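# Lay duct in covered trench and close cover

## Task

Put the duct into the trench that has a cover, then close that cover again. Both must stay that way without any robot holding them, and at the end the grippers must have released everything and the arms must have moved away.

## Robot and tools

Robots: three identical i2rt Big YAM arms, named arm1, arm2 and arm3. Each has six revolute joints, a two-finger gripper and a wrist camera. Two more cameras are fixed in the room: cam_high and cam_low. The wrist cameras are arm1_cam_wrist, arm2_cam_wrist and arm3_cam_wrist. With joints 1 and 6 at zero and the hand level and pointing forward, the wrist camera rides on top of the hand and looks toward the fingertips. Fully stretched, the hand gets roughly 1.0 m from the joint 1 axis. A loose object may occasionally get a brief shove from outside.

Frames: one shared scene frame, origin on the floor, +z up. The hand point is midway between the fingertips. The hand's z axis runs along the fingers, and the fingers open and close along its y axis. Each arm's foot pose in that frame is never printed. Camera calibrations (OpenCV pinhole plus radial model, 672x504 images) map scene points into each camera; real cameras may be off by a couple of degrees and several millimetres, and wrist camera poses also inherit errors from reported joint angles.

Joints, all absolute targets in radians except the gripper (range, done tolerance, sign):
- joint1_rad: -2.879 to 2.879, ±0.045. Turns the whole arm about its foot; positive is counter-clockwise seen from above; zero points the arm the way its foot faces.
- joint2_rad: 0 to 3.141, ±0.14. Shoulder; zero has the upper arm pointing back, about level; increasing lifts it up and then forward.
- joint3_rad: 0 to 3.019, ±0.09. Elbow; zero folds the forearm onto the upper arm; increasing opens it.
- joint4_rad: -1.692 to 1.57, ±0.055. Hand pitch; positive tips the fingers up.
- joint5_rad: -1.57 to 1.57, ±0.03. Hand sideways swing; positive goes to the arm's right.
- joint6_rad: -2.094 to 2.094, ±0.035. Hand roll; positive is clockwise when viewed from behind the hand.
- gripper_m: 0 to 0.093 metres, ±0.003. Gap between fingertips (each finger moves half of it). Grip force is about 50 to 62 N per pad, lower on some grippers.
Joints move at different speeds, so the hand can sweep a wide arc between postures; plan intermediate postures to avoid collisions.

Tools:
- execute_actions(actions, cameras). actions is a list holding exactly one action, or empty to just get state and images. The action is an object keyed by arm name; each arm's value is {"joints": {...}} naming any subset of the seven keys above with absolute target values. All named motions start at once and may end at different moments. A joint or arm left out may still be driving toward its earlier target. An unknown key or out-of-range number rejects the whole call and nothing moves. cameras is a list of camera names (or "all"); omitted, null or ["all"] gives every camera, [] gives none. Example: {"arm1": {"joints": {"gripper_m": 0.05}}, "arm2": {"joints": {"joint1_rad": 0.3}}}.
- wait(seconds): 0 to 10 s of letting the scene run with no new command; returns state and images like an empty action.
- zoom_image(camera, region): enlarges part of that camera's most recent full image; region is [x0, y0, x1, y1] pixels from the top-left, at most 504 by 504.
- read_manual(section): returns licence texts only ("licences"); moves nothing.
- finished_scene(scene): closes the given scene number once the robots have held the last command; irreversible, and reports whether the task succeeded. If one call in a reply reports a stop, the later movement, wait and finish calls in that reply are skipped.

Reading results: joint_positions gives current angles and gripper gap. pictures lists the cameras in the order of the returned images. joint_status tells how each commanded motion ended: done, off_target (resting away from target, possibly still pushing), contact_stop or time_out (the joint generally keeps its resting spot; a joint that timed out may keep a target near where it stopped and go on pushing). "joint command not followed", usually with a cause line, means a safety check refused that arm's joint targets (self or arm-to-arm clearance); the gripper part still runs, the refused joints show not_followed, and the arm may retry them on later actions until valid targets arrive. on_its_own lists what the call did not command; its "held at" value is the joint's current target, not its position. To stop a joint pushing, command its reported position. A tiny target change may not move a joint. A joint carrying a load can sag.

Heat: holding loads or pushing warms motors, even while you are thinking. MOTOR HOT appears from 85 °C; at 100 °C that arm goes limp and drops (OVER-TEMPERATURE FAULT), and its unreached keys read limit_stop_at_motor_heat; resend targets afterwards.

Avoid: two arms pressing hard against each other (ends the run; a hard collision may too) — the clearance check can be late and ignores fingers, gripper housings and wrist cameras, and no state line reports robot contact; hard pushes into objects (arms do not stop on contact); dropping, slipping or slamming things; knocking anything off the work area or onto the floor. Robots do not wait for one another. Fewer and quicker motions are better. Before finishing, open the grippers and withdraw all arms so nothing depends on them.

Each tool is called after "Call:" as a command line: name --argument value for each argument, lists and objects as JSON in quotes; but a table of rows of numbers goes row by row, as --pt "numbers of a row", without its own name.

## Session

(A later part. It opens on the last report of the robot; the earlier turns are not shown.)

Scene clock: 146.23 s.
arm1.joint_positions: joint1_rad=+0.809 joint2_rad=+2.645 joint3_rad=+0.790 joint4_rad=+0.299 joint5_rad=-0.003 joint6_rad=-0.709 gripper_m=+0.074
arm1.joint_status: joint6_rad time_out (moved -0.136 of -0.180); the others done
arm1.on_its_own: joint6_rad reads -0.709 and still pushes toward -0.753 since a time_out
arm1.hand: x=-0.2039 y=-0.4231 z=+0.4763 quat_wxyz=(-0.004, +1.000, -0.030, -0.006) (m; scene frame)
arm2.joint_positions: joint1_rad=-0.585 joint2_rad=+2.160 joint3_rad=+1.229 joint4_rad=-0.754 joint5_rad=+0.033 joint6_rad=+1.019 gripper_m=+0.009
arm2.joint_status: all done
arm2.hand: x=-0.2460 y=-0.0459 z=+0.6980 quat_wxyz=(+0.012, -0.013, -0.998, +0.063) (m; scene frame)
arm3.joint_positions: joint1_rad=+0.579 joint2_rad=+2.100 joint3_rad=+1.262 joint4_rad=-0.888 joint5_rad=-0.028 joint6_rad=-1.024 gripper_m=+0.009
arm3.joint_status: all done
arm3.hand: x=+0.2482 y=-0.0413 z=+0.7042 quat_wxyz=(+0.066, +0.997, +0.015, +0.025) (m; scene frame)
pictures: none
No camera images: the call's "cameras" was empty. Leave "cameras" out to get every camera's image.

Call:
execute_actions --actions '[{"arm1":{"joints":{"gripper_m":0.09}}}]' --cameras '[]'

Call:
execute_actions --actions '[{"arm1":{"joints":{"joint1_rad":0.456,"joint2_rad":2.68,"joint3_rad":0.7,"joint4_rad":0.41,"joint6_rad":-1.115}}}]' --cameras '[]'

Call:
execute_actions --actions '[{"arm1":{"joints":{"joint1_rad":0,"joint2_rad":2.69,"joint3_rad":0.68,"joint4_rad":0.44,"joint6_rad":-1.571}}}]'

Scene clock: 154.27 s.
arm1.joint_positions: joint1_rad=+0.809 joint2_rad=+2.645 joint3_rad=+0.790 joint4_rad=+0.299 joint5_rad=-0.002 joint6_rad=-0.745 gripper_m=+0.090
arm1.joint_status: all done
arm1.on_its_own: joint6_rad moved -0.036 to your old target -0.753
arm1.hand: x=-0.2040 y=-0.4229 z=+0.4764 quat_wxyz=(-0.004, +1.000, -0.012, -0.006) (m; scene frame)
arm2.joint_positions: joint1_rad=-0.585 joint2_rad=+2.160 joint3_rad=+1.229 joint4_rad=-0.754 joint5_rad=+0.033 joint6_rad=+1.019 gripper_m=+0.009
arm2.joint_status: not commanded
arm2.hand: x=-0.2460 y=-0.0459 z=+0.6980 quat_wxyz=(+0.012, -0.013, -0.998, +0.063) (m; scene frame)
arm3.joint_positions: joint1_rad=+0.579 joint2_rad=+2.100 joint3_rad=+1.262 joint4_rad=-0.888 joint5_rad=-0.028 joint6_rad=-1.024 gripper_m=+0.009
arm3.joint_status: not commanded
arm3.hand: x=+0.2482 y=-0.0413 z=+0.7042 quat_wxyz=(+0.066, +0.997, +0.015, +0.025) (m; scene frame)
pictures: none
No camera images: the call's "cameras" was empty. Leave "cameras" out to get every camera's image.

Scene clock: 155.67 s.
arm1.joint_positions: joint1_rad=+0.454 joint2_rad=+2.682 joint3_rad=+0.712 joint4_rad=+0.397 joint5_rad=+0.000 joint6_rad=-1.107 gripper_m=+0.090
arm1.joint_status: all done
arm1.hand: x=-0.1046 y=-0.4014 z=+0.4776 quat_wxyz=(+0.001, +1.000, -0.008, +0.000) (m; scene frame)
arm2.joint_positions: joint1_rad=-0.585 joint2_rad=+2.160 joint3_rad=+1.229 joint4_rad=-0.754 joint5_rad=+0.033 joint6_rad=+1.019 gripper_m=+0.009
arm2.joint_status: not commanded
arm2.hand: x=-0.2460 y=-0.0459 z=+0.6980 quat_wxyz=(+0.012, -0.013, -0.998, +0.063) (m; scene frame)
arm3.joint_positions: joint1_rad=+0.579 joint2_rad=+2.100 joint3_rad=+1.262 joint4_rad=-0.888 joint5_rad=-0.028 joint6_rad=-1.024 gripper_m=+0.009
arm3.joint_status: not commanded
arm3.hand: x=+0.2482 y=-0.0413 z=+0.7042 quat_wxyz=(+0.066, +0.997, +0.015, +0.025) (m; scene frame)
pictures: none
No camera images: the call's "cameras" was empty. Leave "cameras" out to get every camera's image.

Scene clock: 157.10 s.
arm1.joint_positions: joint1_rad=+0.001 joint2_rad=+2.684 joint3_rad=+0.700 joint4_rad=+0.430 joint5_rad=-0.001 joint6_rad=-1.559 gripper_m=+0.090
arm1.joint_status: all done
arm1.hand: x=+0.0016 y=-0.3782 z=+0.4788 quat_wxyz=(-0.008, +1.000, -0.009, -0.001) (m; scene frame)
arm2.joint_positions: joint1_rad=-0.585 joint2_rad=+2.160 joint3_rad=+1.229 joint4_rad=-0.754 joint5_rad=+0.033 joint6_rad=+1.019 gripper_m=+0.009
arm2.joint_status: not commanded
arm2.hand: x=-0.2460 y=-0.0459 z=+0.6980 quat_wxyz=(+0.012, -0.013, -0.998, +0.063) (m; scene frame)
arm3.joint_positions: joint1_rad=+0.579 joint2_rad=+2.100 joint3_rad=+1.262 joint4_rad=-0.888 joint5_rad=-0.028 joint6_rad=-1.024 gripper_m=+0.009
arm3.joint_status: not commanded
arm3.hand: x=+0.2482 y=-0.0413 z=+0.7042 quat_wxyz=(+0.066, +0.997, +0.015, +0.025) (m; scene frame)
pictures: arm1_cam_wrist, arm2_cam_wrist, arm3_cam_wrist, cam_high, cam_low
camera_calibration (this result's frames):
arm1_cam_wrist: T_world_to_cam=[[0.0138111, 0.999902, 0.00207969, 0.381338], [0.810063, -0.0124082, 0.586212, -0.282904], [0.586181, -0.00641154, -0.810155, 0.506118], [0, 0, 0, 1]] pos_world=[-0.0727731, -0.381566, 0.575082]
arm2_cam_wrist: T_world_to_cam=[[-0.0354229, -0.991042, 0.128766, -0.147038], [-0.790283, 0.106645, 0.60339, -0.606272], [-0.611717, -0.0803875, -0.786982, 0.517984], [0, 0, 0, 1]] pos_world=[-0.167476, -0.0394255, 0.792395]
arm3_cam_wrist: T_world_to_cam=[[-0.0244204, 0.990126, -0.138039, 0.143124], [0.782571, 0.104856, 0.613668, -0.616387], [0.622083, -0.093039, -0.777404, 0.510513], [0, 0, 0, 1]] pos_world=[0.168281, -0.0295815, 0.794889]
Images, in order (width x height): arm1_cam_wrist 672x504, arm2_cam_wrist 672x504, arm3_cam_wrist 672x504, cam_high 672x504, cam_low 672x504.

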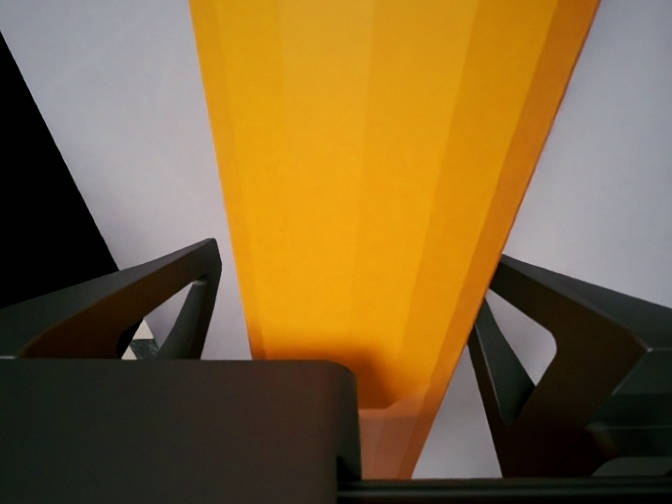

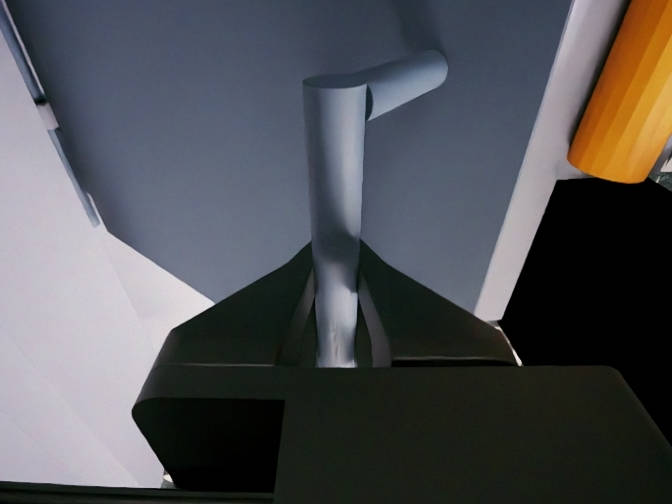

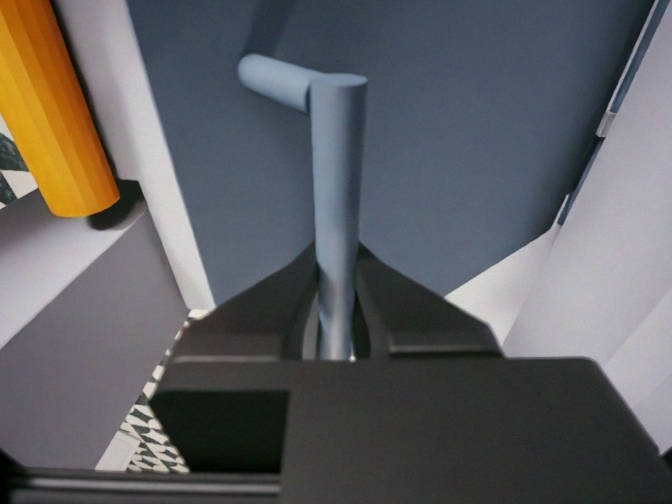

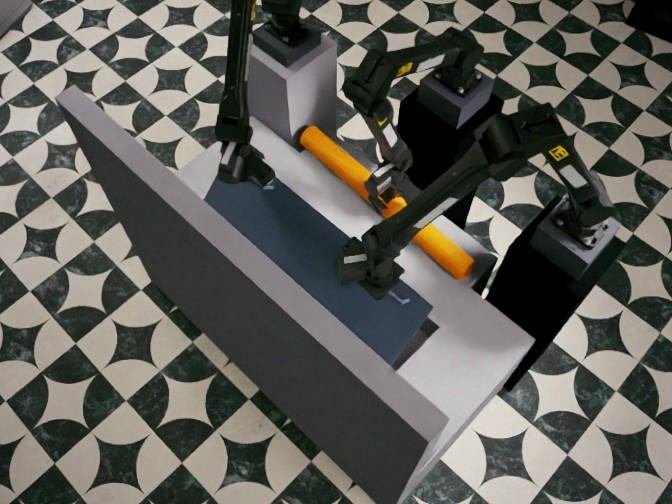

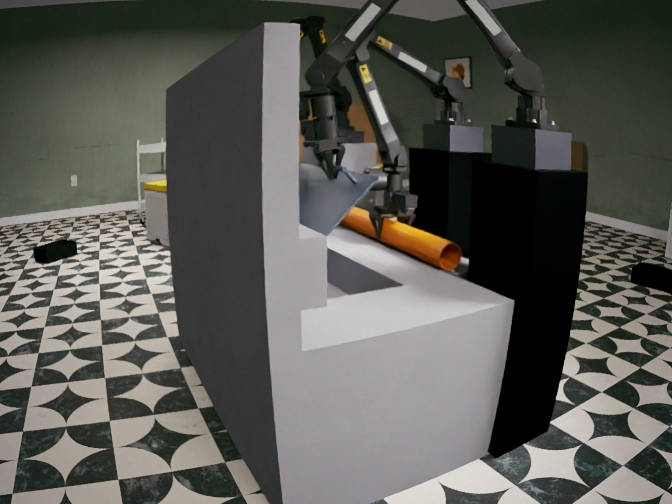

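Call:
execute_actions --actions '[{"arm1":{"joints":{"gripper_m":0.03}}}]' --cameras '[]'

Call:
execute_actions --actions '[{"arm1":{"joints":{"joint2_rad":2.54,"joint3_rad":0.75,"joint4_rad":0.36}}}]' --cameras '[]'

Call:
execute_actions --actions '[{"arm1":{"joints":{"joint1_rad":0.055,"joint2_rad":2.56,"joint3_rad":1.043,"joint4_rad":0.33,"joint6_rad":-1.53}}}]'

Scene clock: 170.77 s.
arm1.joint_positions: joint1_rad=+0.001 joint2_rad=+2.683 joint3_rad=+0.700 joint4_rad=+0.438 joint5_rad=-0.001 joint6_rad=-1.560 gripper_m=+0.074
arm1.joint_status: gripper_m off_target (ended at +0.074, target +0.030)
arm1.hand: x=+0.0016 y=-0.3759 z=+0.4790 quat_wxyz=(-0.012, +1.000, -0.008, -0.001) (m; scene frame)
arm2.joint_positions: joint1_rad=-0.585 joint2_rad=+2.160 joint3_rad=+1.229 joint4_rad=-0.754 joint5_rad=+0.033 joint6_rad=+1.019 gripper_m=+0.009
arm2.joint_status: not commanded
arm2.hand: x=-0.2460 y=-0.0459 z=+0.6980 quat_wxyz=(+0.012, -0.013, -0.998, +0.063) (m; scene frame)
arm3.joint_positions: joint1_rad=+0.579 joint2_rad=+2.100 joint3_rad=+1.262 joint4_rad=-0.888 joint5_rad=-0.028 joint6_rad=-1.024 gripper_m=+0.009
arm3.joint_status: not commanded
arm3.hand: x=+0.2482 y=-0.0413 z=+0.7042 quat_wxyz=(+0.066, +0.997, +0.015, +0.025) (m; scene frame)
pictures: none
No camera images: the call's "cameras" was empty. Leave "cameras" out to get every camera's image.

Scene clock: 171.90 s.
arm1.joint_positions: joint1_rad=+0.001 joint2_rad=+2.560 joint3_rad=+0.765 joint4_rad=+0.370 joint5_rad=-0.001 joint6_rad=-1.563 gripper_m=+0.074
arm1.joint_status: all done
arm1.hand: x=+0.0021 y=-0.2938 z=+0.5039 quat_wxyz=(-0.073, +0.997, -0.007, -0.001) (m; scene frame)
arm2.joint_positions: joint1_rad=-0.585 joint2_rad=+2.160 joint3_rad=+1.229 joint4_rad=-0.754 joint5_rad=+0.033 joint6_rad=+1.019 gripper_m=+0.009
arm2.joint_status: not commanded
arm2.hand: x=-0.2460 y=-0.0459 z=+0.6980 quat_wxyz=(+0.012, -0.013, -0.998, +0.063) (m; scene frame)
arm3.joint_positions: joint1_rad=+0.579 joint2_rad=+2.100 joint3_rad=+1.262 joint4_rad=-0.888 joint5_rad=-0.028 joint6_rad=-1.024 gripper_m=+0.009
arm3.joint_status: not commanded
arm3.hand: x=+0.2482 y=-0.0413 z=+0.7042 quat_wxyz=(+0.066, +0.997, +0.015, +0.025) (m; scene frame)
pictures: none
No camera images: the call's "cameras" was empty. Leave "cameras" out to get every camera's image.

Scene clock: 173.20 s.
arm1.joint_positions: joint1_rad=+0.053 joint2_rad=+2.591 joint3_rad=+1.036 joint4_rad=+0.328 joint5_rad=-0.002 joint6_rad=-1.533 gripper_m=+0.074
arm1.joint_status: all done
arm1.hand: x=-0.0215 y=-0.1517 z=+0.4948 quat_wxyz=(-0.171, +0.985, +0.004, -0.008) (m; scene frame)
arm2.joint_positions: joint1_rad=-0.585 joint2_rad=+2.160 joint3_rad=+1.229 joint4_rad=-0.754 joint5_rad=+0.033 joint6_rad=+1.019 gripper_m=+0.009
arm2.joint_status: not commanded
arm2.hand: x=-0.2460 y=-0.0459 z=+0.6980 quat_wxyz=(+0.012, -0.013, -0.998, +0.063) (m; scene frame)
arm3.joint_positions: joint1_rad=+0.579 joint2_rad=+2.100 joint3_rad=+1.262 joint4_rad=-0.888 joint5_rad=-0.028 joint6_rad=-1.024 gripper_m=+0.009
arm3.joint_status: not commanded
arm3.hand: x=+0.2482 y=-0.0413 z=+0.7042 quat_wxyz=(+0.066, +0.997, +0.015, +0.025) (m; scene frame)
pictures: arm1_cam_wrist, arm2_cam_wrist, arm3_cam_wrist, cam_high, cam_low
camera_calibration (this result's frames):
arm1_cam_wrist: T_world_to_cam=[[-0.00994822, 0.946143, 0.323596, -0.0125427], [0.819409, -0.177765, 0.544948, -0.275173], [0.573122, 0.270579, -0.77351, 0.557667], [0, 0, 0, 1]] pos_world=[-0.0942565, -0.187942, 0.585375]
arm2_cam_wrist: T_world_to_cam=[[-0.0354229, -0.991042, 0.128766, -0.147038], [-0.790283, 0.106645, 0.60339, -0.606272], [-0.611717, -0.0803875, -0.786982, 0.517984], [0, 0, 0, 1]] pos_world=[-0.167476, -0.0394255, 0.792395]
arm3_cam_wrist: T_world_to_cam=[[-0.024412, 0.990098, -0.138235, 0.143294], [0.78277, 0.104941, 0.613399, -0.616198], [0.621832, -0.0932322, -0.777581, 0.510725], [0, 0, 0, 1]] pos_world=[0.168255, -0.0295942, 0.794913]
Images, in order (width x height): arm1_cam_wrist 672x504, arm2_cam_wrist 672x504, arm3_cam_wrist 672x504, cam_high 672x504, cam_low 672x504.

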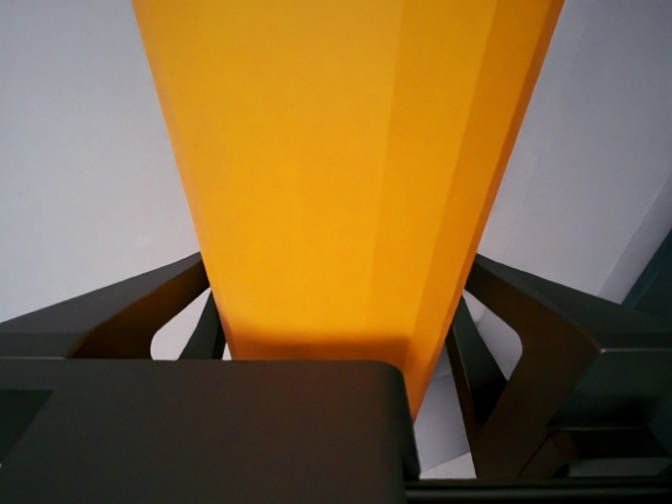

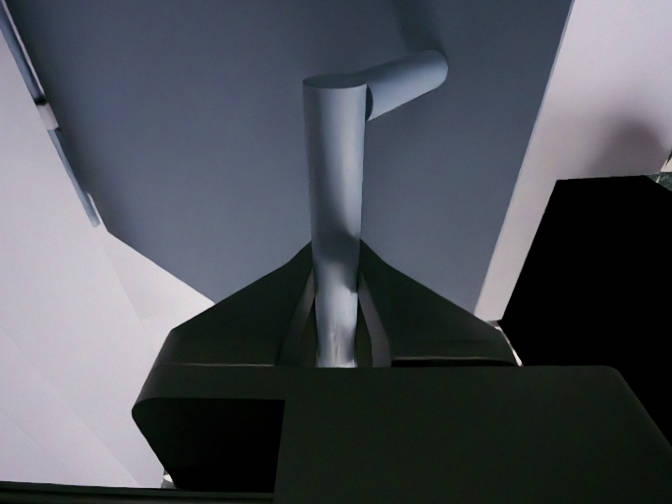

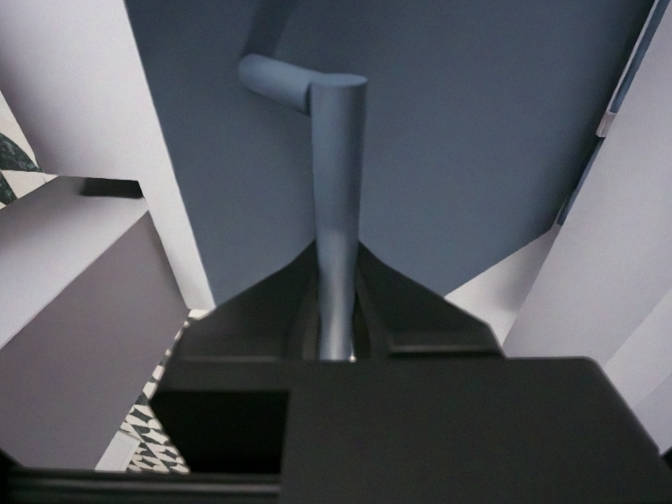

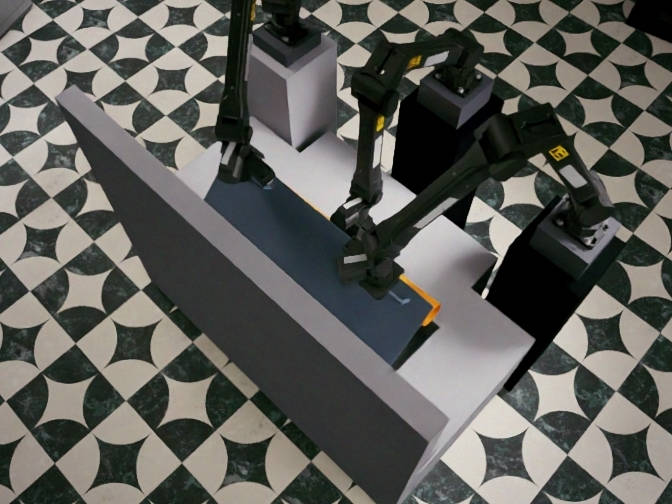

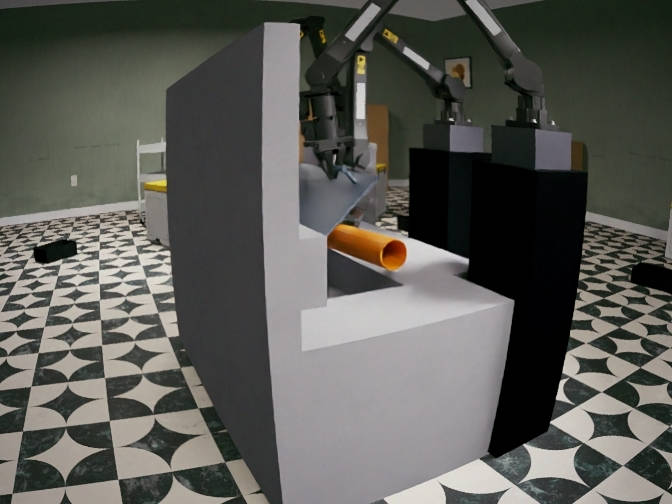

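Call:
execute_actions --actions '[{"arm1":{"joints":{"joint1_rad":0.045,"joint2_rad":2.65,"joint3_rad":1.135,"joint4_rad":0.5}}}]' --cameras '[]'

Call:
execute_actions --actions '[{"arm1":{"joints":{"joint2_rad":2.83,"joint3_rad":1.29,"joint4_rad":0.51}}}]' --cameras '["arm1_cam_wrist","cam_low","cam_high"]'

Scene clock: 183.63 s.
arm1.joint_positions: joint1_rad=+0.053 joint2_rad=+2.692 joint3_rad=+1.121 joint4_rad=+0.459 joint5_rad=-0.002 joint6_rad=-1.531 gripper_m=+0.074
arm1.joint_status: all done
arm1.hand: x=-0.0231 y=-0.1196 z=+0.4689 quat_wxyz=(-0.227, +0.974, +0.003, -0.011) (m; scene frame)
arm2.joint_positions: joint1_rad=-0.585 joint2_rad=+2.160 joint3_rad=+1.229 joint4_rad=-0.754 joint5_rad=+0.033 joint6_rad=+1.019 gripper_m=+0.009
arm2.joint_status: not commanded
arm2.hand: x=-0.2460 y=-0.0459 z=+0.6980 quat_wxyz=(+0.012, -0.013, -0.998, +0.063) (m; scene frame)
arm3.joint_positions: joint1_rad=+0.579 joint2_rad=+2.100 joint3_rad=+1.262 joint4_rad=-0.888 joint5_rad=-0.028 joint6_rad=-1.024 gripper_m=+0.009
arm3.joint_status: not commanded
arm3.hand: x=+0.2482 y=-0.0413 z=+0.7042 quat_wxyz=(+0.066, +0.997, +0.015, +0.025) (m; scene frame)
pictures: none
No camera images: the call's "cameras" was empty. Leave "cameras" out to get every camera's image.

Scene clock: 184.57 s.
arm1.joint_positions: joint1_rad=+0.052 joint2_rad=+2.839 joint3_rad=+1.297 joint4_rad=+0.485 joint5_rad=+0.000 joint6_rad=-1.527 gripper_m=+0.074
arm1.joint_status: all done
arm1.hand: x=-0.0240 y=-0.0852 z=+0.4201 quat_wxyz=(-0.254, +0.967, +0.001, -0.012) (m; scene frame)
arm2.joint_positions: joint1_rad=-0.585 joint2_rad=+2.160 joint3_rad=+1.229 joint4_rad=-0.754 joint5_rad=+0.033 joint6_rad=+1.019 gripper_m=+0.009
arm2.joint_status: not commanded
arm2.hand: x=-0.2460 y=-0.0459 z=+0.6980 quat_wxyz=(+0.012, -0.013, -0.998, +0.063) (m; scene frame)
arm3.joint_positions: joint1_rad=+0.579 joint2_rad=+2.100 joint3_rad=+1.262 joint4_rad=-0.888 joint5_rad=-0.028 joint6_rad=-1.024 gripper_m=+0.009
arm3.joint_status: not commanded
arm3.hand: x=+0.2482 y=-0.0413 z=+0.7042 quat_wxyz=(+0.066, +0.997, +0.015, +0.025) (m; scene frame)
pictures: arm1_cam_wrist, cam_high, cam_low
camera_calibration (this result's frames):
arm1_cam_wrist: T_world_to_cam=[[-0.000342991, 0.877838, 0.478957, -0.122262], [0.822713, -0.272019, 0.499149, -0.209326], [0.568458, 0.394215, -0.722115, 0.47216], [0, 0, 0, 1]] pos_world=[-0.0962293, -0.135747, 0.503997]
Images, in order (width x height): arm1_cam_wrist 672x504, cam_high 672x504, cam_low 672x504.

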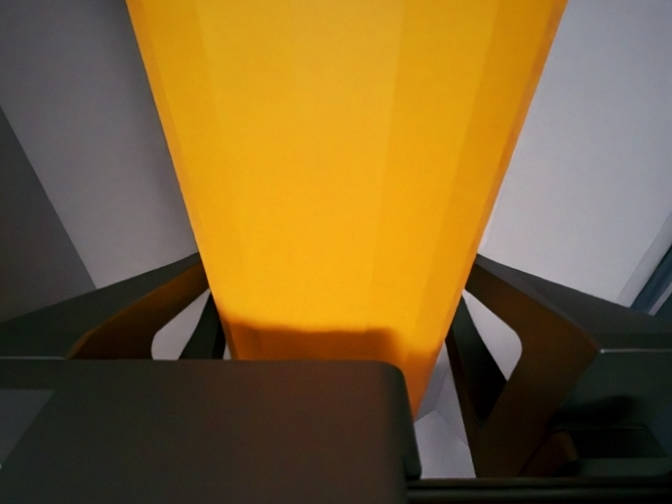

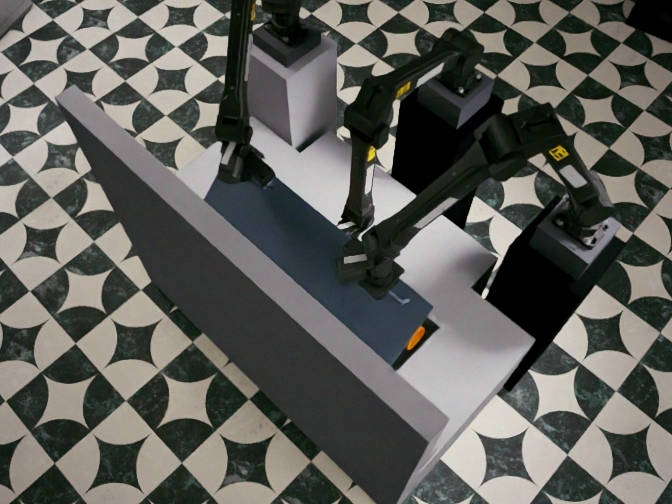

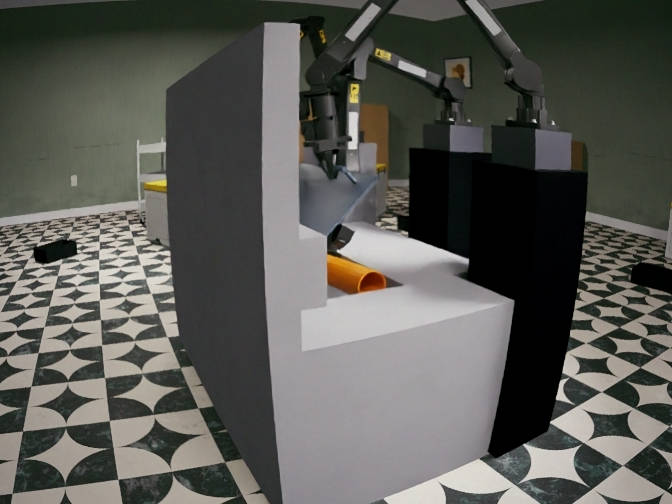

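It fits. Lower further.

Call:
execute_actions --actions '[{"arm1":{"joints":{"joint2_rad":2.94,"joint3_rad":1.4,"joint4_rad":0.5}}}]' --cameras '["cam_low"]'

Call:
execute_actions --actions '[{"arm1":{"joints":{"gripper_m":0.093}}}]' --cameras '[]'

Call:
execute_actions --actions '[{"arm1":{"joints":{"joint2_rad":2.68,"joint3_rad":1.1,"joint4_rad":0.48}}}]' --cameras '[]'

Call:
execute_actions --actions '[{"arm1":{"joints":{"joint2_rad":2.4,"joint3_rad":0.6,"joint4_rad":0.3}}}]' --cameras '["cam_low","arm1_cam_wrist"]'

Scene clock: 191.30 s.
arm1.joint_positions: joint1_rad=+0.052 joint2_rad=+2.951 joint3_rad=+1.408 joint4_rad=+0.486 joint5_rad=+0.005 joint6_rad=-1.538 gripper_m=+0.074
arm1.joint_status: all done
arm1.hand: x=-0.0231 y=-0.0828 z=+0.3769 quat_wxyz=(-0.254, +0.967, +0.005, -0.008) (m; scene frame)
arm2.joint_positions: joint1_rad=-0.585 joint2_rad=+2.160 joint3_rad=+1.229 joint4_rad=-0.754 joint5_rad=+0.033 joint6_rad=+1.019 gripper_m=+0.009
arm2.joint_status: not commanded
arm2.hand: x=-0.2460 y=-0.0459 z=+0.6980 quat_wxyz=(+0.012, -0.013, -0.998, +0.063) (m; scene frame)
arm3.joint_positions: joint1_rad=+0.579 joint2_rad=+2.100 joint3_rad=+1.262 joint4_rad=-0.888 joint5_rad=-0.028 joint6_rad=-1.024 gripper_m=+0.009
arm3.joint_status: not commanded
arm3.hand: x=+0.2482 y=-0.0413 z=+0.7042 quat_wxyz=(+0.066, +0.997, +0.015, +0.025) (m; scene frame)
pictures: cam_low
Images, in order (width x height): cam_low 672x504.

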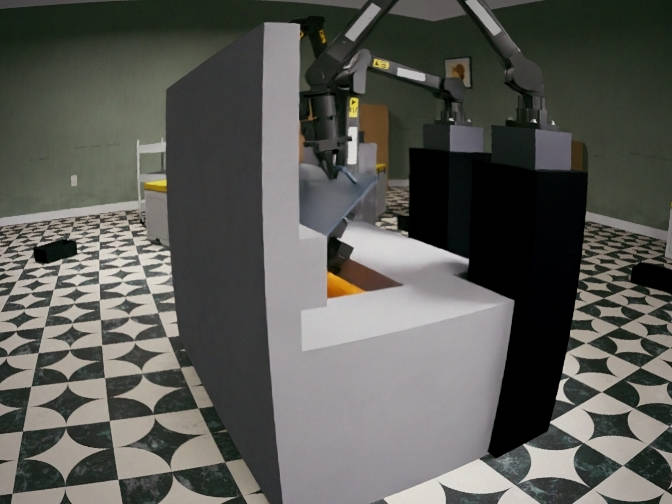

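Scene clock: 192.17 s.
arm1.joint_positions: joint1_rad=+0.051 joint2_rad=+2.944 joint3_rad=+1.409 joint4_rad=+0.490 joint5_rad=+0.003 joint6_rad=-1.534 gripper_m=+0.093
arm1.joint_status: all done
arm1.hand: x=-0.0233 y=-0.0768 z=+0.3815 quat_wxyz=(-0.260, +0.966, +0.003, -0.009) (m; scene frame)
arm2.joint_positions: joint1_rad=-0.585 joint2_rad=+2.160 joint3_rad=+1.229 joint4_rad=-0.754 joint5_rad=+0.033 joint6_rad=+1.019 gripper_m=+0.009
arm2.joint_status: not commanded
arm2.hand: x=-0.2460 y=-0.0459 z=+0.6980 quat_wxyz=(+0.012, -0.013, -0.998, +0.063) (m; scene frame)
arm3.joint_positions: joint1_rad=+0.579 joint2_rad=+2.100 joint3_rad=+1.262 joint4_rad=-0.888 joint5_rad=-0.028 joint6_rad=-1.024 gripper_m=+0.009
arm3.joint_status: not commanded
arm3.hand: x=+0.2482 y=-0.0413 z=+0.7042 quat_wxyz=(+0.066, +0.997, +0.015, +0.025) (m; scene frame)
pictures: none
No camera images: the call's "cameras" was empty. Leave "cameras" out to get every camera's image.

Scene clock: 193.23 s.
arm1.joint_positions: joint1_rad=+0.051 joint2_rad=+2.678 joint3_rad=+1.100 joint4_rad=+0.490 joint5_rad=+0.003 joint6_rad=-1.531 gripper_m=+0.093
arm1.joint_status: all done
arm1.hand: x=-0.0214 y=-0.1183 z=+0.4769 quat_wxyz=(-0.239, +0.971, +0.002, -0.009) (m; scene frame)
arm2.joint_positions: joint1_rad=-0.585 joint2_rad=+2.160 joint3_rad=+1.229 joint4_rad=-0.754 joint5_rad=+0.033 joint6_rad=+1.019 gripper_m=+0.009
arm2.joint_status: not commanded
arm2.hand: x=-0.2460 y=-0.0459 z=+0.6980 quat_wxyz=(+0.012, -0.013, -0.998, +0.063) (m; scene frame)
arm3.joint_positions: joint1_rad=+0.579 joint2_rad=+2.100 joint3_rad=+1.262 joint4_rad=-0.888 joint5_rad=-0.028 joint6_rad=-1.024 gripper_m=+0.009
arm3.joint_status: not commanded
arm3.hand: x=+0.2482 y=-0.0413 z=+0.7042 quat_wxyz=(+0.066, +0.997, +0.015, +0.025) (m; scene frame)
pictures: none
No camera images: the call's "cameras" was empty. Leave "cameras" out to get every camera's image.

Scene clock: 194.50 s.
arm1.joint_positions: joint1_rad=+0.051 joint2_rad=+2.402 joint3_rad=+0.597 joint4_rad=+0.310 joint5_rad=+0.003 joint6_rad=-1.531 gripper_m=+0.093
arm1.joint_status: all done
arm1.hand: x=-0.0114 y=-0.3430 z=+0.5566 quat_wxyz=(-0.038, +0.999, +0.002, +0.000) (m; scene frame)
arm2.joint_positions: joint1_rad=-0.585 joint2_rad=+2.160 joint3_rad=+1.229 joint4_rad=-0.754 joint5_rad=+0.033 joint6_rad=+1.019 gripper_m=+0.009
arm2.joint_status: not commanded
arm2.hand: x=-0.2460 y=-0.0459 z=+0.6980 quat_wxyz=(+0.012, -0.013, -0.998, +0.063) (m; scene frame)
arm3.joint_positions: joint1_rad=+0.579 joint2_rad=+2.100 joint3_rad=+1.262 joint4_rad=-0.888 joint5_rad=-0.028 joint6_rad=-1.024 gripper_m=+0.009
arm3.joint_status: not commanded
arm3.hand: x=+0.2482 y=-0.0413 z=+0.7042 quat_wxyz=(+0.066, +0.997, +0.015, +0.025) (m; scene frame)
pictures: arm1_cam_wrist, cam_low
camera_calibration (this result's frames):
arm1_cam_wrist: T_world_to_cam=[[-0.00853738, 0.998039, 0.0620172, 0.311895], [0.809517, -0.0295108, 0.586354, -0.323469], [0.587034, 0.0552099, -0.807677, 0.596757], [0, 0, 0, 1]] pos_world=[-0.0858001, -0.353776, 0.652311]
Images, in order (width x height): arm1_cam_wrist 672x504, cam_low 672x504.

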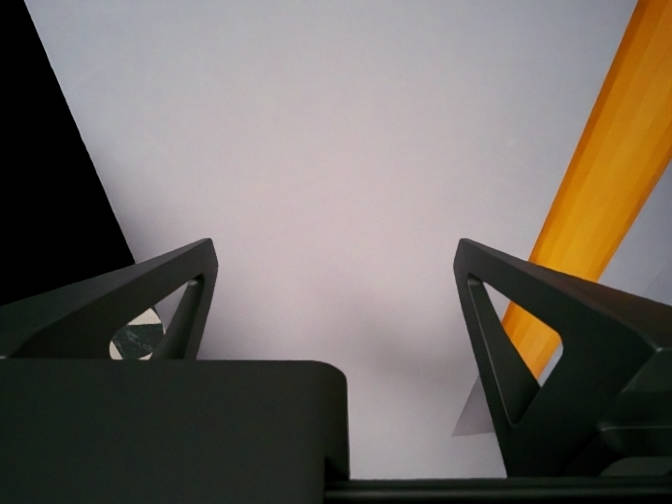

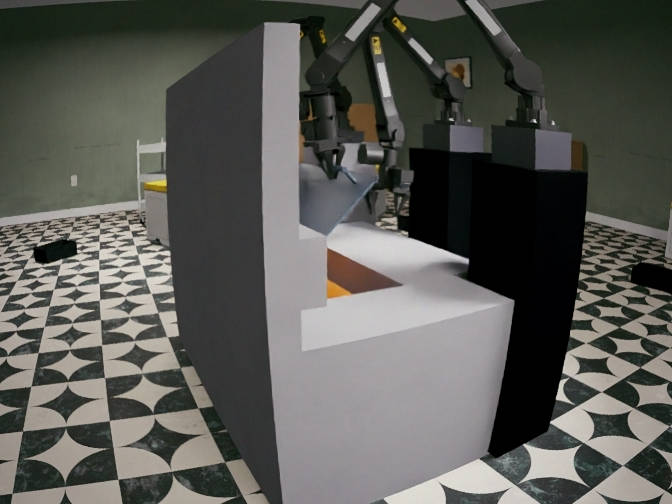

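Call:
execute_actions --actions '[{"arm1":{"joints":{"joint2_rad":1.2,"joint3_rad":0.6,"joint4_rad":-0.5}},"arm2":{"joints":{"joint1_rad":-0.675,"joint2_rad":2.193,"joint3_rad":0.962,"joint4_rad":-0.34,"joint6_rad":0.896}},"arm3":{"joints":{"joint1_rad":0.668,"joint2_rad":2.1,"joint3_rad":0.988,"joint4_rad":-0.46,"joint6_rad":-0.903}}}]' --cameras '[]'

Call:
execute_actions --actions '[{"arm2":{"joints":{"joint1_rad":-0.75,"joint2_rad":2.45,"joint3_rad":0.99,"joint4_rad":-0.12,"joint6_rad":0.83}},"arm3":{"joints":{"joint1_rad":0.74,"joint2_rad":2.35,"joint3_rad":0.96,"joint4_rad":-0.19,"joint6_rad":-0.84}}}]' --cameras '[]'

Call:
execute_actions --actions '[{"arm2":{"joints":{"joint1_rad":-0.768,"joint2_rad":2.61,"joint3_rad":1.06,"joint4_rad":0,"joint6_rad":0.818}},"arm3":{"joints":{"joint1_rad":0.758,"joint2_rad":2.5,"joint3_rad":0.994,"joint4_rad":-0.07,"joint6_rad":-0.824}}}]' --cameras '[]'

Call:
execute_actions --actions '[{"arm2":{"joints":{"gripper_m":0.05}},"arm3":{"joints":{"gripper_m":0.05}}}]' --cameras '[]'

Call:
execute_actions --actions '[{"arm2":{"joints":{"joint1_rad":-0.4,"joint2_rad":1.6,"joint3_rad":0.8,"joint4_rad":-0.7}},"arm3":{"joints":{"joint1_rad":0.4,"joint2_rad":1.6,"joint3_rad":0.8,"joint4_rad":-0.7}}}]' --cameras '["cam_low","cam_high"]'

Scene clock: 208.00 s.
arm1.joint_positions: joint1_rad=+0.051 joint2_rad=+1.200 joint3_rad=+0.597 joint4_rad=-0.483 joint5_rad=+0.003 joint6_rad=-1.531 gripper_m=+0.093
arm1.joint_status: all done
arm1.hand: x=-0.0157 y=-0.2433 z=+0.9116 quat_wxyz=(-0.240, +0.971, +0.002, -0.009) (m; scene frame)
arm2.joint_positions: joint1_rad=-0.680 joint2_rad=+2.230 joint3_rad=+0.988 joint4_rad=-0.321 joint5_rad=+0.001 joint6_rad=+0.911 gripper_m=+0.009
arm2.joint_status: all done
arm2.hand: x=-0.2480 y=-0.1157 z=+0.6224 quat_wxyz=(-0.007, -0.007, -1.000, +0.004) (m; scene frame)
arm3.joint_positions: joint1_rad=+0.676 joint2_rad=+2.140 joint3_rad=+0.996 joint4_rad=-0.471 joint5_rad=+0.000 joint6_rad=-0.911 gripper_m=+0.009
arm3.joint_status: all done
arm3.hand: x=+0.2499 y=-0.1111 z=+0.6265 quat_wxyz=(+0.010, +1.000, +0.007, +0.009) (m; scene frame)
pictures: none
No camera images: the call's "cameras" was empty. Leave "cameras" out to get every camera's image.

Scene clock: 209.03 s.
arm1.joint_positions: joint1_rad=+0.051 joint2_rad=+1.200 joint3_rad=+0.597 joint4_rad=-0.483 joint5_rad=+0.003 joint6_rad=-1.531 gripper_m=+0.093
arm1.joint_status: not commanded
arm1.hand: x=-0.0157 y=-0.2433 z=+0.9116 quat_wxyz=(-0.240, +0.971, +0.002, -0.009) (m; scene frame)
arm2.joint_positions: joint1_rad=-0.748 joint2_rad=+2.482 joint3_rad=+1.004 joint4_rad=-0.102 joint5_rad=-0.006 joint6_rad=+0.844 gripper_m=+0.009
arm2.joint_status: all done
arm2.hand: x=-0.2500 y=-0.1622 z=+0.5251 quat_wxyz=(+0.001, -0.008, -1.000, +0.008) (m; scene frame)
arm3.joint_positions: joint1_rad=+0.746 joint2_rad=+2.373 joint3_rad=+0.959 joint4_rad=-0.190 joint5_rad=+0.000 joint6_rad=-0.843 gripper_m=+0.009
arm3.joint_status: all done
arm3.hand: x=+0.2514 y=-0.1570 z=+0.5283 quat_wxyz=(+0.005, +1.000, +0.008, +0.006) (m; scene frame)
pictures: none
No camera images: the call's "cameras" was empty. Leave "cameras" out to get every camera's image.

Scene clock: 209.83 s.
arm1.joint_positions: joint1_rad=+0.051 joint2_rad=+1.200 joint3_rad=+0.597 joint4_rad=-0.483 joint5_rad=+0.003 joint6_rad=-1.531 gripper_m=+0.093
arm1.joint_status: not commanded
arm1.hand: x=-0.0157 y=-0.2433 z=+0.9116 quat_wxyz=(-0.240, +0.971, +0.002, -0.009) (m; scene frame)
arm2.joint_positions: joint1_rad=-0.762 joint2_rad=+2.615 joint3_rad=+1.055 joint4_rad=-0.003 joint5_rad=-0.005 joint6_rad=+0.830 gripper_m=+0.009
arm2.joint_status: all done
arm2.hand: x=-0.2499 y=-0.1715 z=+0.4766 quat_wxyz=(-0.005, -0.008, -1.000, +0.002) (m; scene frame)
arm3.joint_positions: joint1_rad=+0.763 joint2_rad=+2.506 joint3_rad=+0.992 joint4_rad=-0.074 joint5_rad=-0.001 joint6_rad=-0.826 gripper_m=+0.009
arm3.joint_status: all done
arm3.hand: x=+0.2519 y=-0.1670 z=+0.4797 quat_wxyz=(+0.000, +1.000, +0.008, +0.001) (m; scene frame)
pictures: none
No camera images: the call's "cameras" was empty. Leave "cameras" out to get every camera's image.

Scene clock: 210.43 s.
arm1.joint_positions: joint1_rad=+0.051 joint2_rad=+1.200 joint3_rad=+0.597 joint4_rad=-0.483 joint5_rad=+0.003 joint6_rad=-1.531 gripper_m=+0.093
arm1.joint_status: not commanded
arm1.hand: x=-0.0157 y=-0.2433 z=+0.9116 quat_wxyz=(-0.240, +0.971, +0.002, -0.009) (m; scene frame)
arm2.joint_positions: joint1_rad=-0.762 joint2_rad=+2.615 joint3_rad=+1.055 joint4_rad=-0.003 joint5_rad=-0.003 joint6_rad=+0.826 gripper_m=+0.050
arm2.joint_status: all done
arm2.hand: x=-0.2497 y=-0.1717 z=+0.4766 quat_wxyz=(-0.006, -0.006, -1.000, +0.003) (m; scene frame)
arm3.joint_positions: joint1_rad=+0.763 joint2_rad=+2.506 joint3_rad=+0.992 joint4_rad=-0.074 joint5_rad=-0.001 joint6_rad=-0.826 gripper_m=+0.050
arm3.joint_status: all done
arm3.hand: x=+0.2519 y=-0.1670 z=+0.4797 quat_wxyz=(+0.000, +1.000, +0.008, +0.001) (m; scene frame)
pictures: none
No camera images: the call's "cameras" was empty. Leave "cameras" out to get every camera's image.

Scene clock: 212.00 s.
arm1.joint_positions: joint1_rad=+0.051 joint2_rad=+1.200 joint3_rad=+0.597 joint4_rad=-0.483 joint5_rad=+0.003 joint6_rad=-1.531 gripper_m=+0.093
arm1.joint_status: not commanded
arm1.hand: x=-0.0157 y=-0.2433 z=+0.9116 quat_wxyz=(-0.240, +0.971, +0.002, -0.009) (m; scene frame)
arm2.joint_positions: joint1_rad=-0.397 joint2_rad=+1.604 joint3_rad=+0.800 joint4_rad=-0.692 joint5_rad=+0.000 joint6_rad=+0.825 gripper_m=+0.050
arm2.joint_status: all done
arm2.hand: x=-0.3727 y=-0.0938 z=+0.8269 quat_wxyz=(-0.023, +0.177, -0.984, -0.024) (m; scene frame)
arm3.joint_positions: joint1_rad=+0.390 joint2_rad=+1.606 joint3_rad=+0.798 joint4_rad=-0.687 joint5_rad=-0.001 joint6_rad=-0.826 gripper_m=+0.050
arm3.joint_status: all done
arm3.hand: x=+0.3740 y=-0.0928 z=+0.7913 quat_wxyz=(-0.038, +0.983, -0.177, -0.027) (m; scene frame)
pictures: cam_high, cam_low
Images, in order (width x height): cam_high 672x504, cam_low 672x504.

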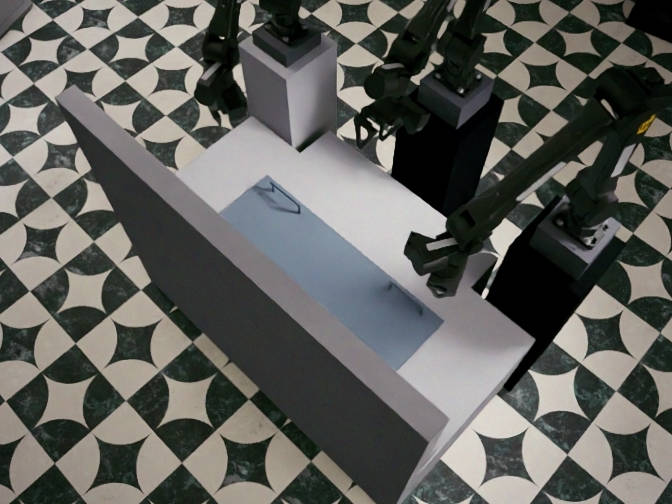

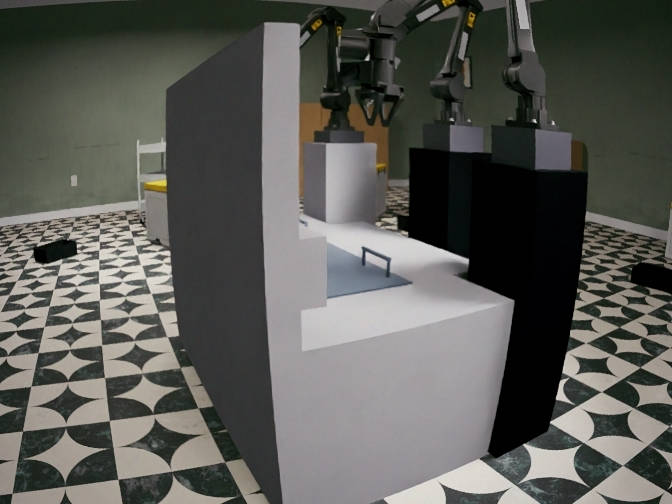

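Call:
finished_scene --scene 1

The scene is finished: the task was done.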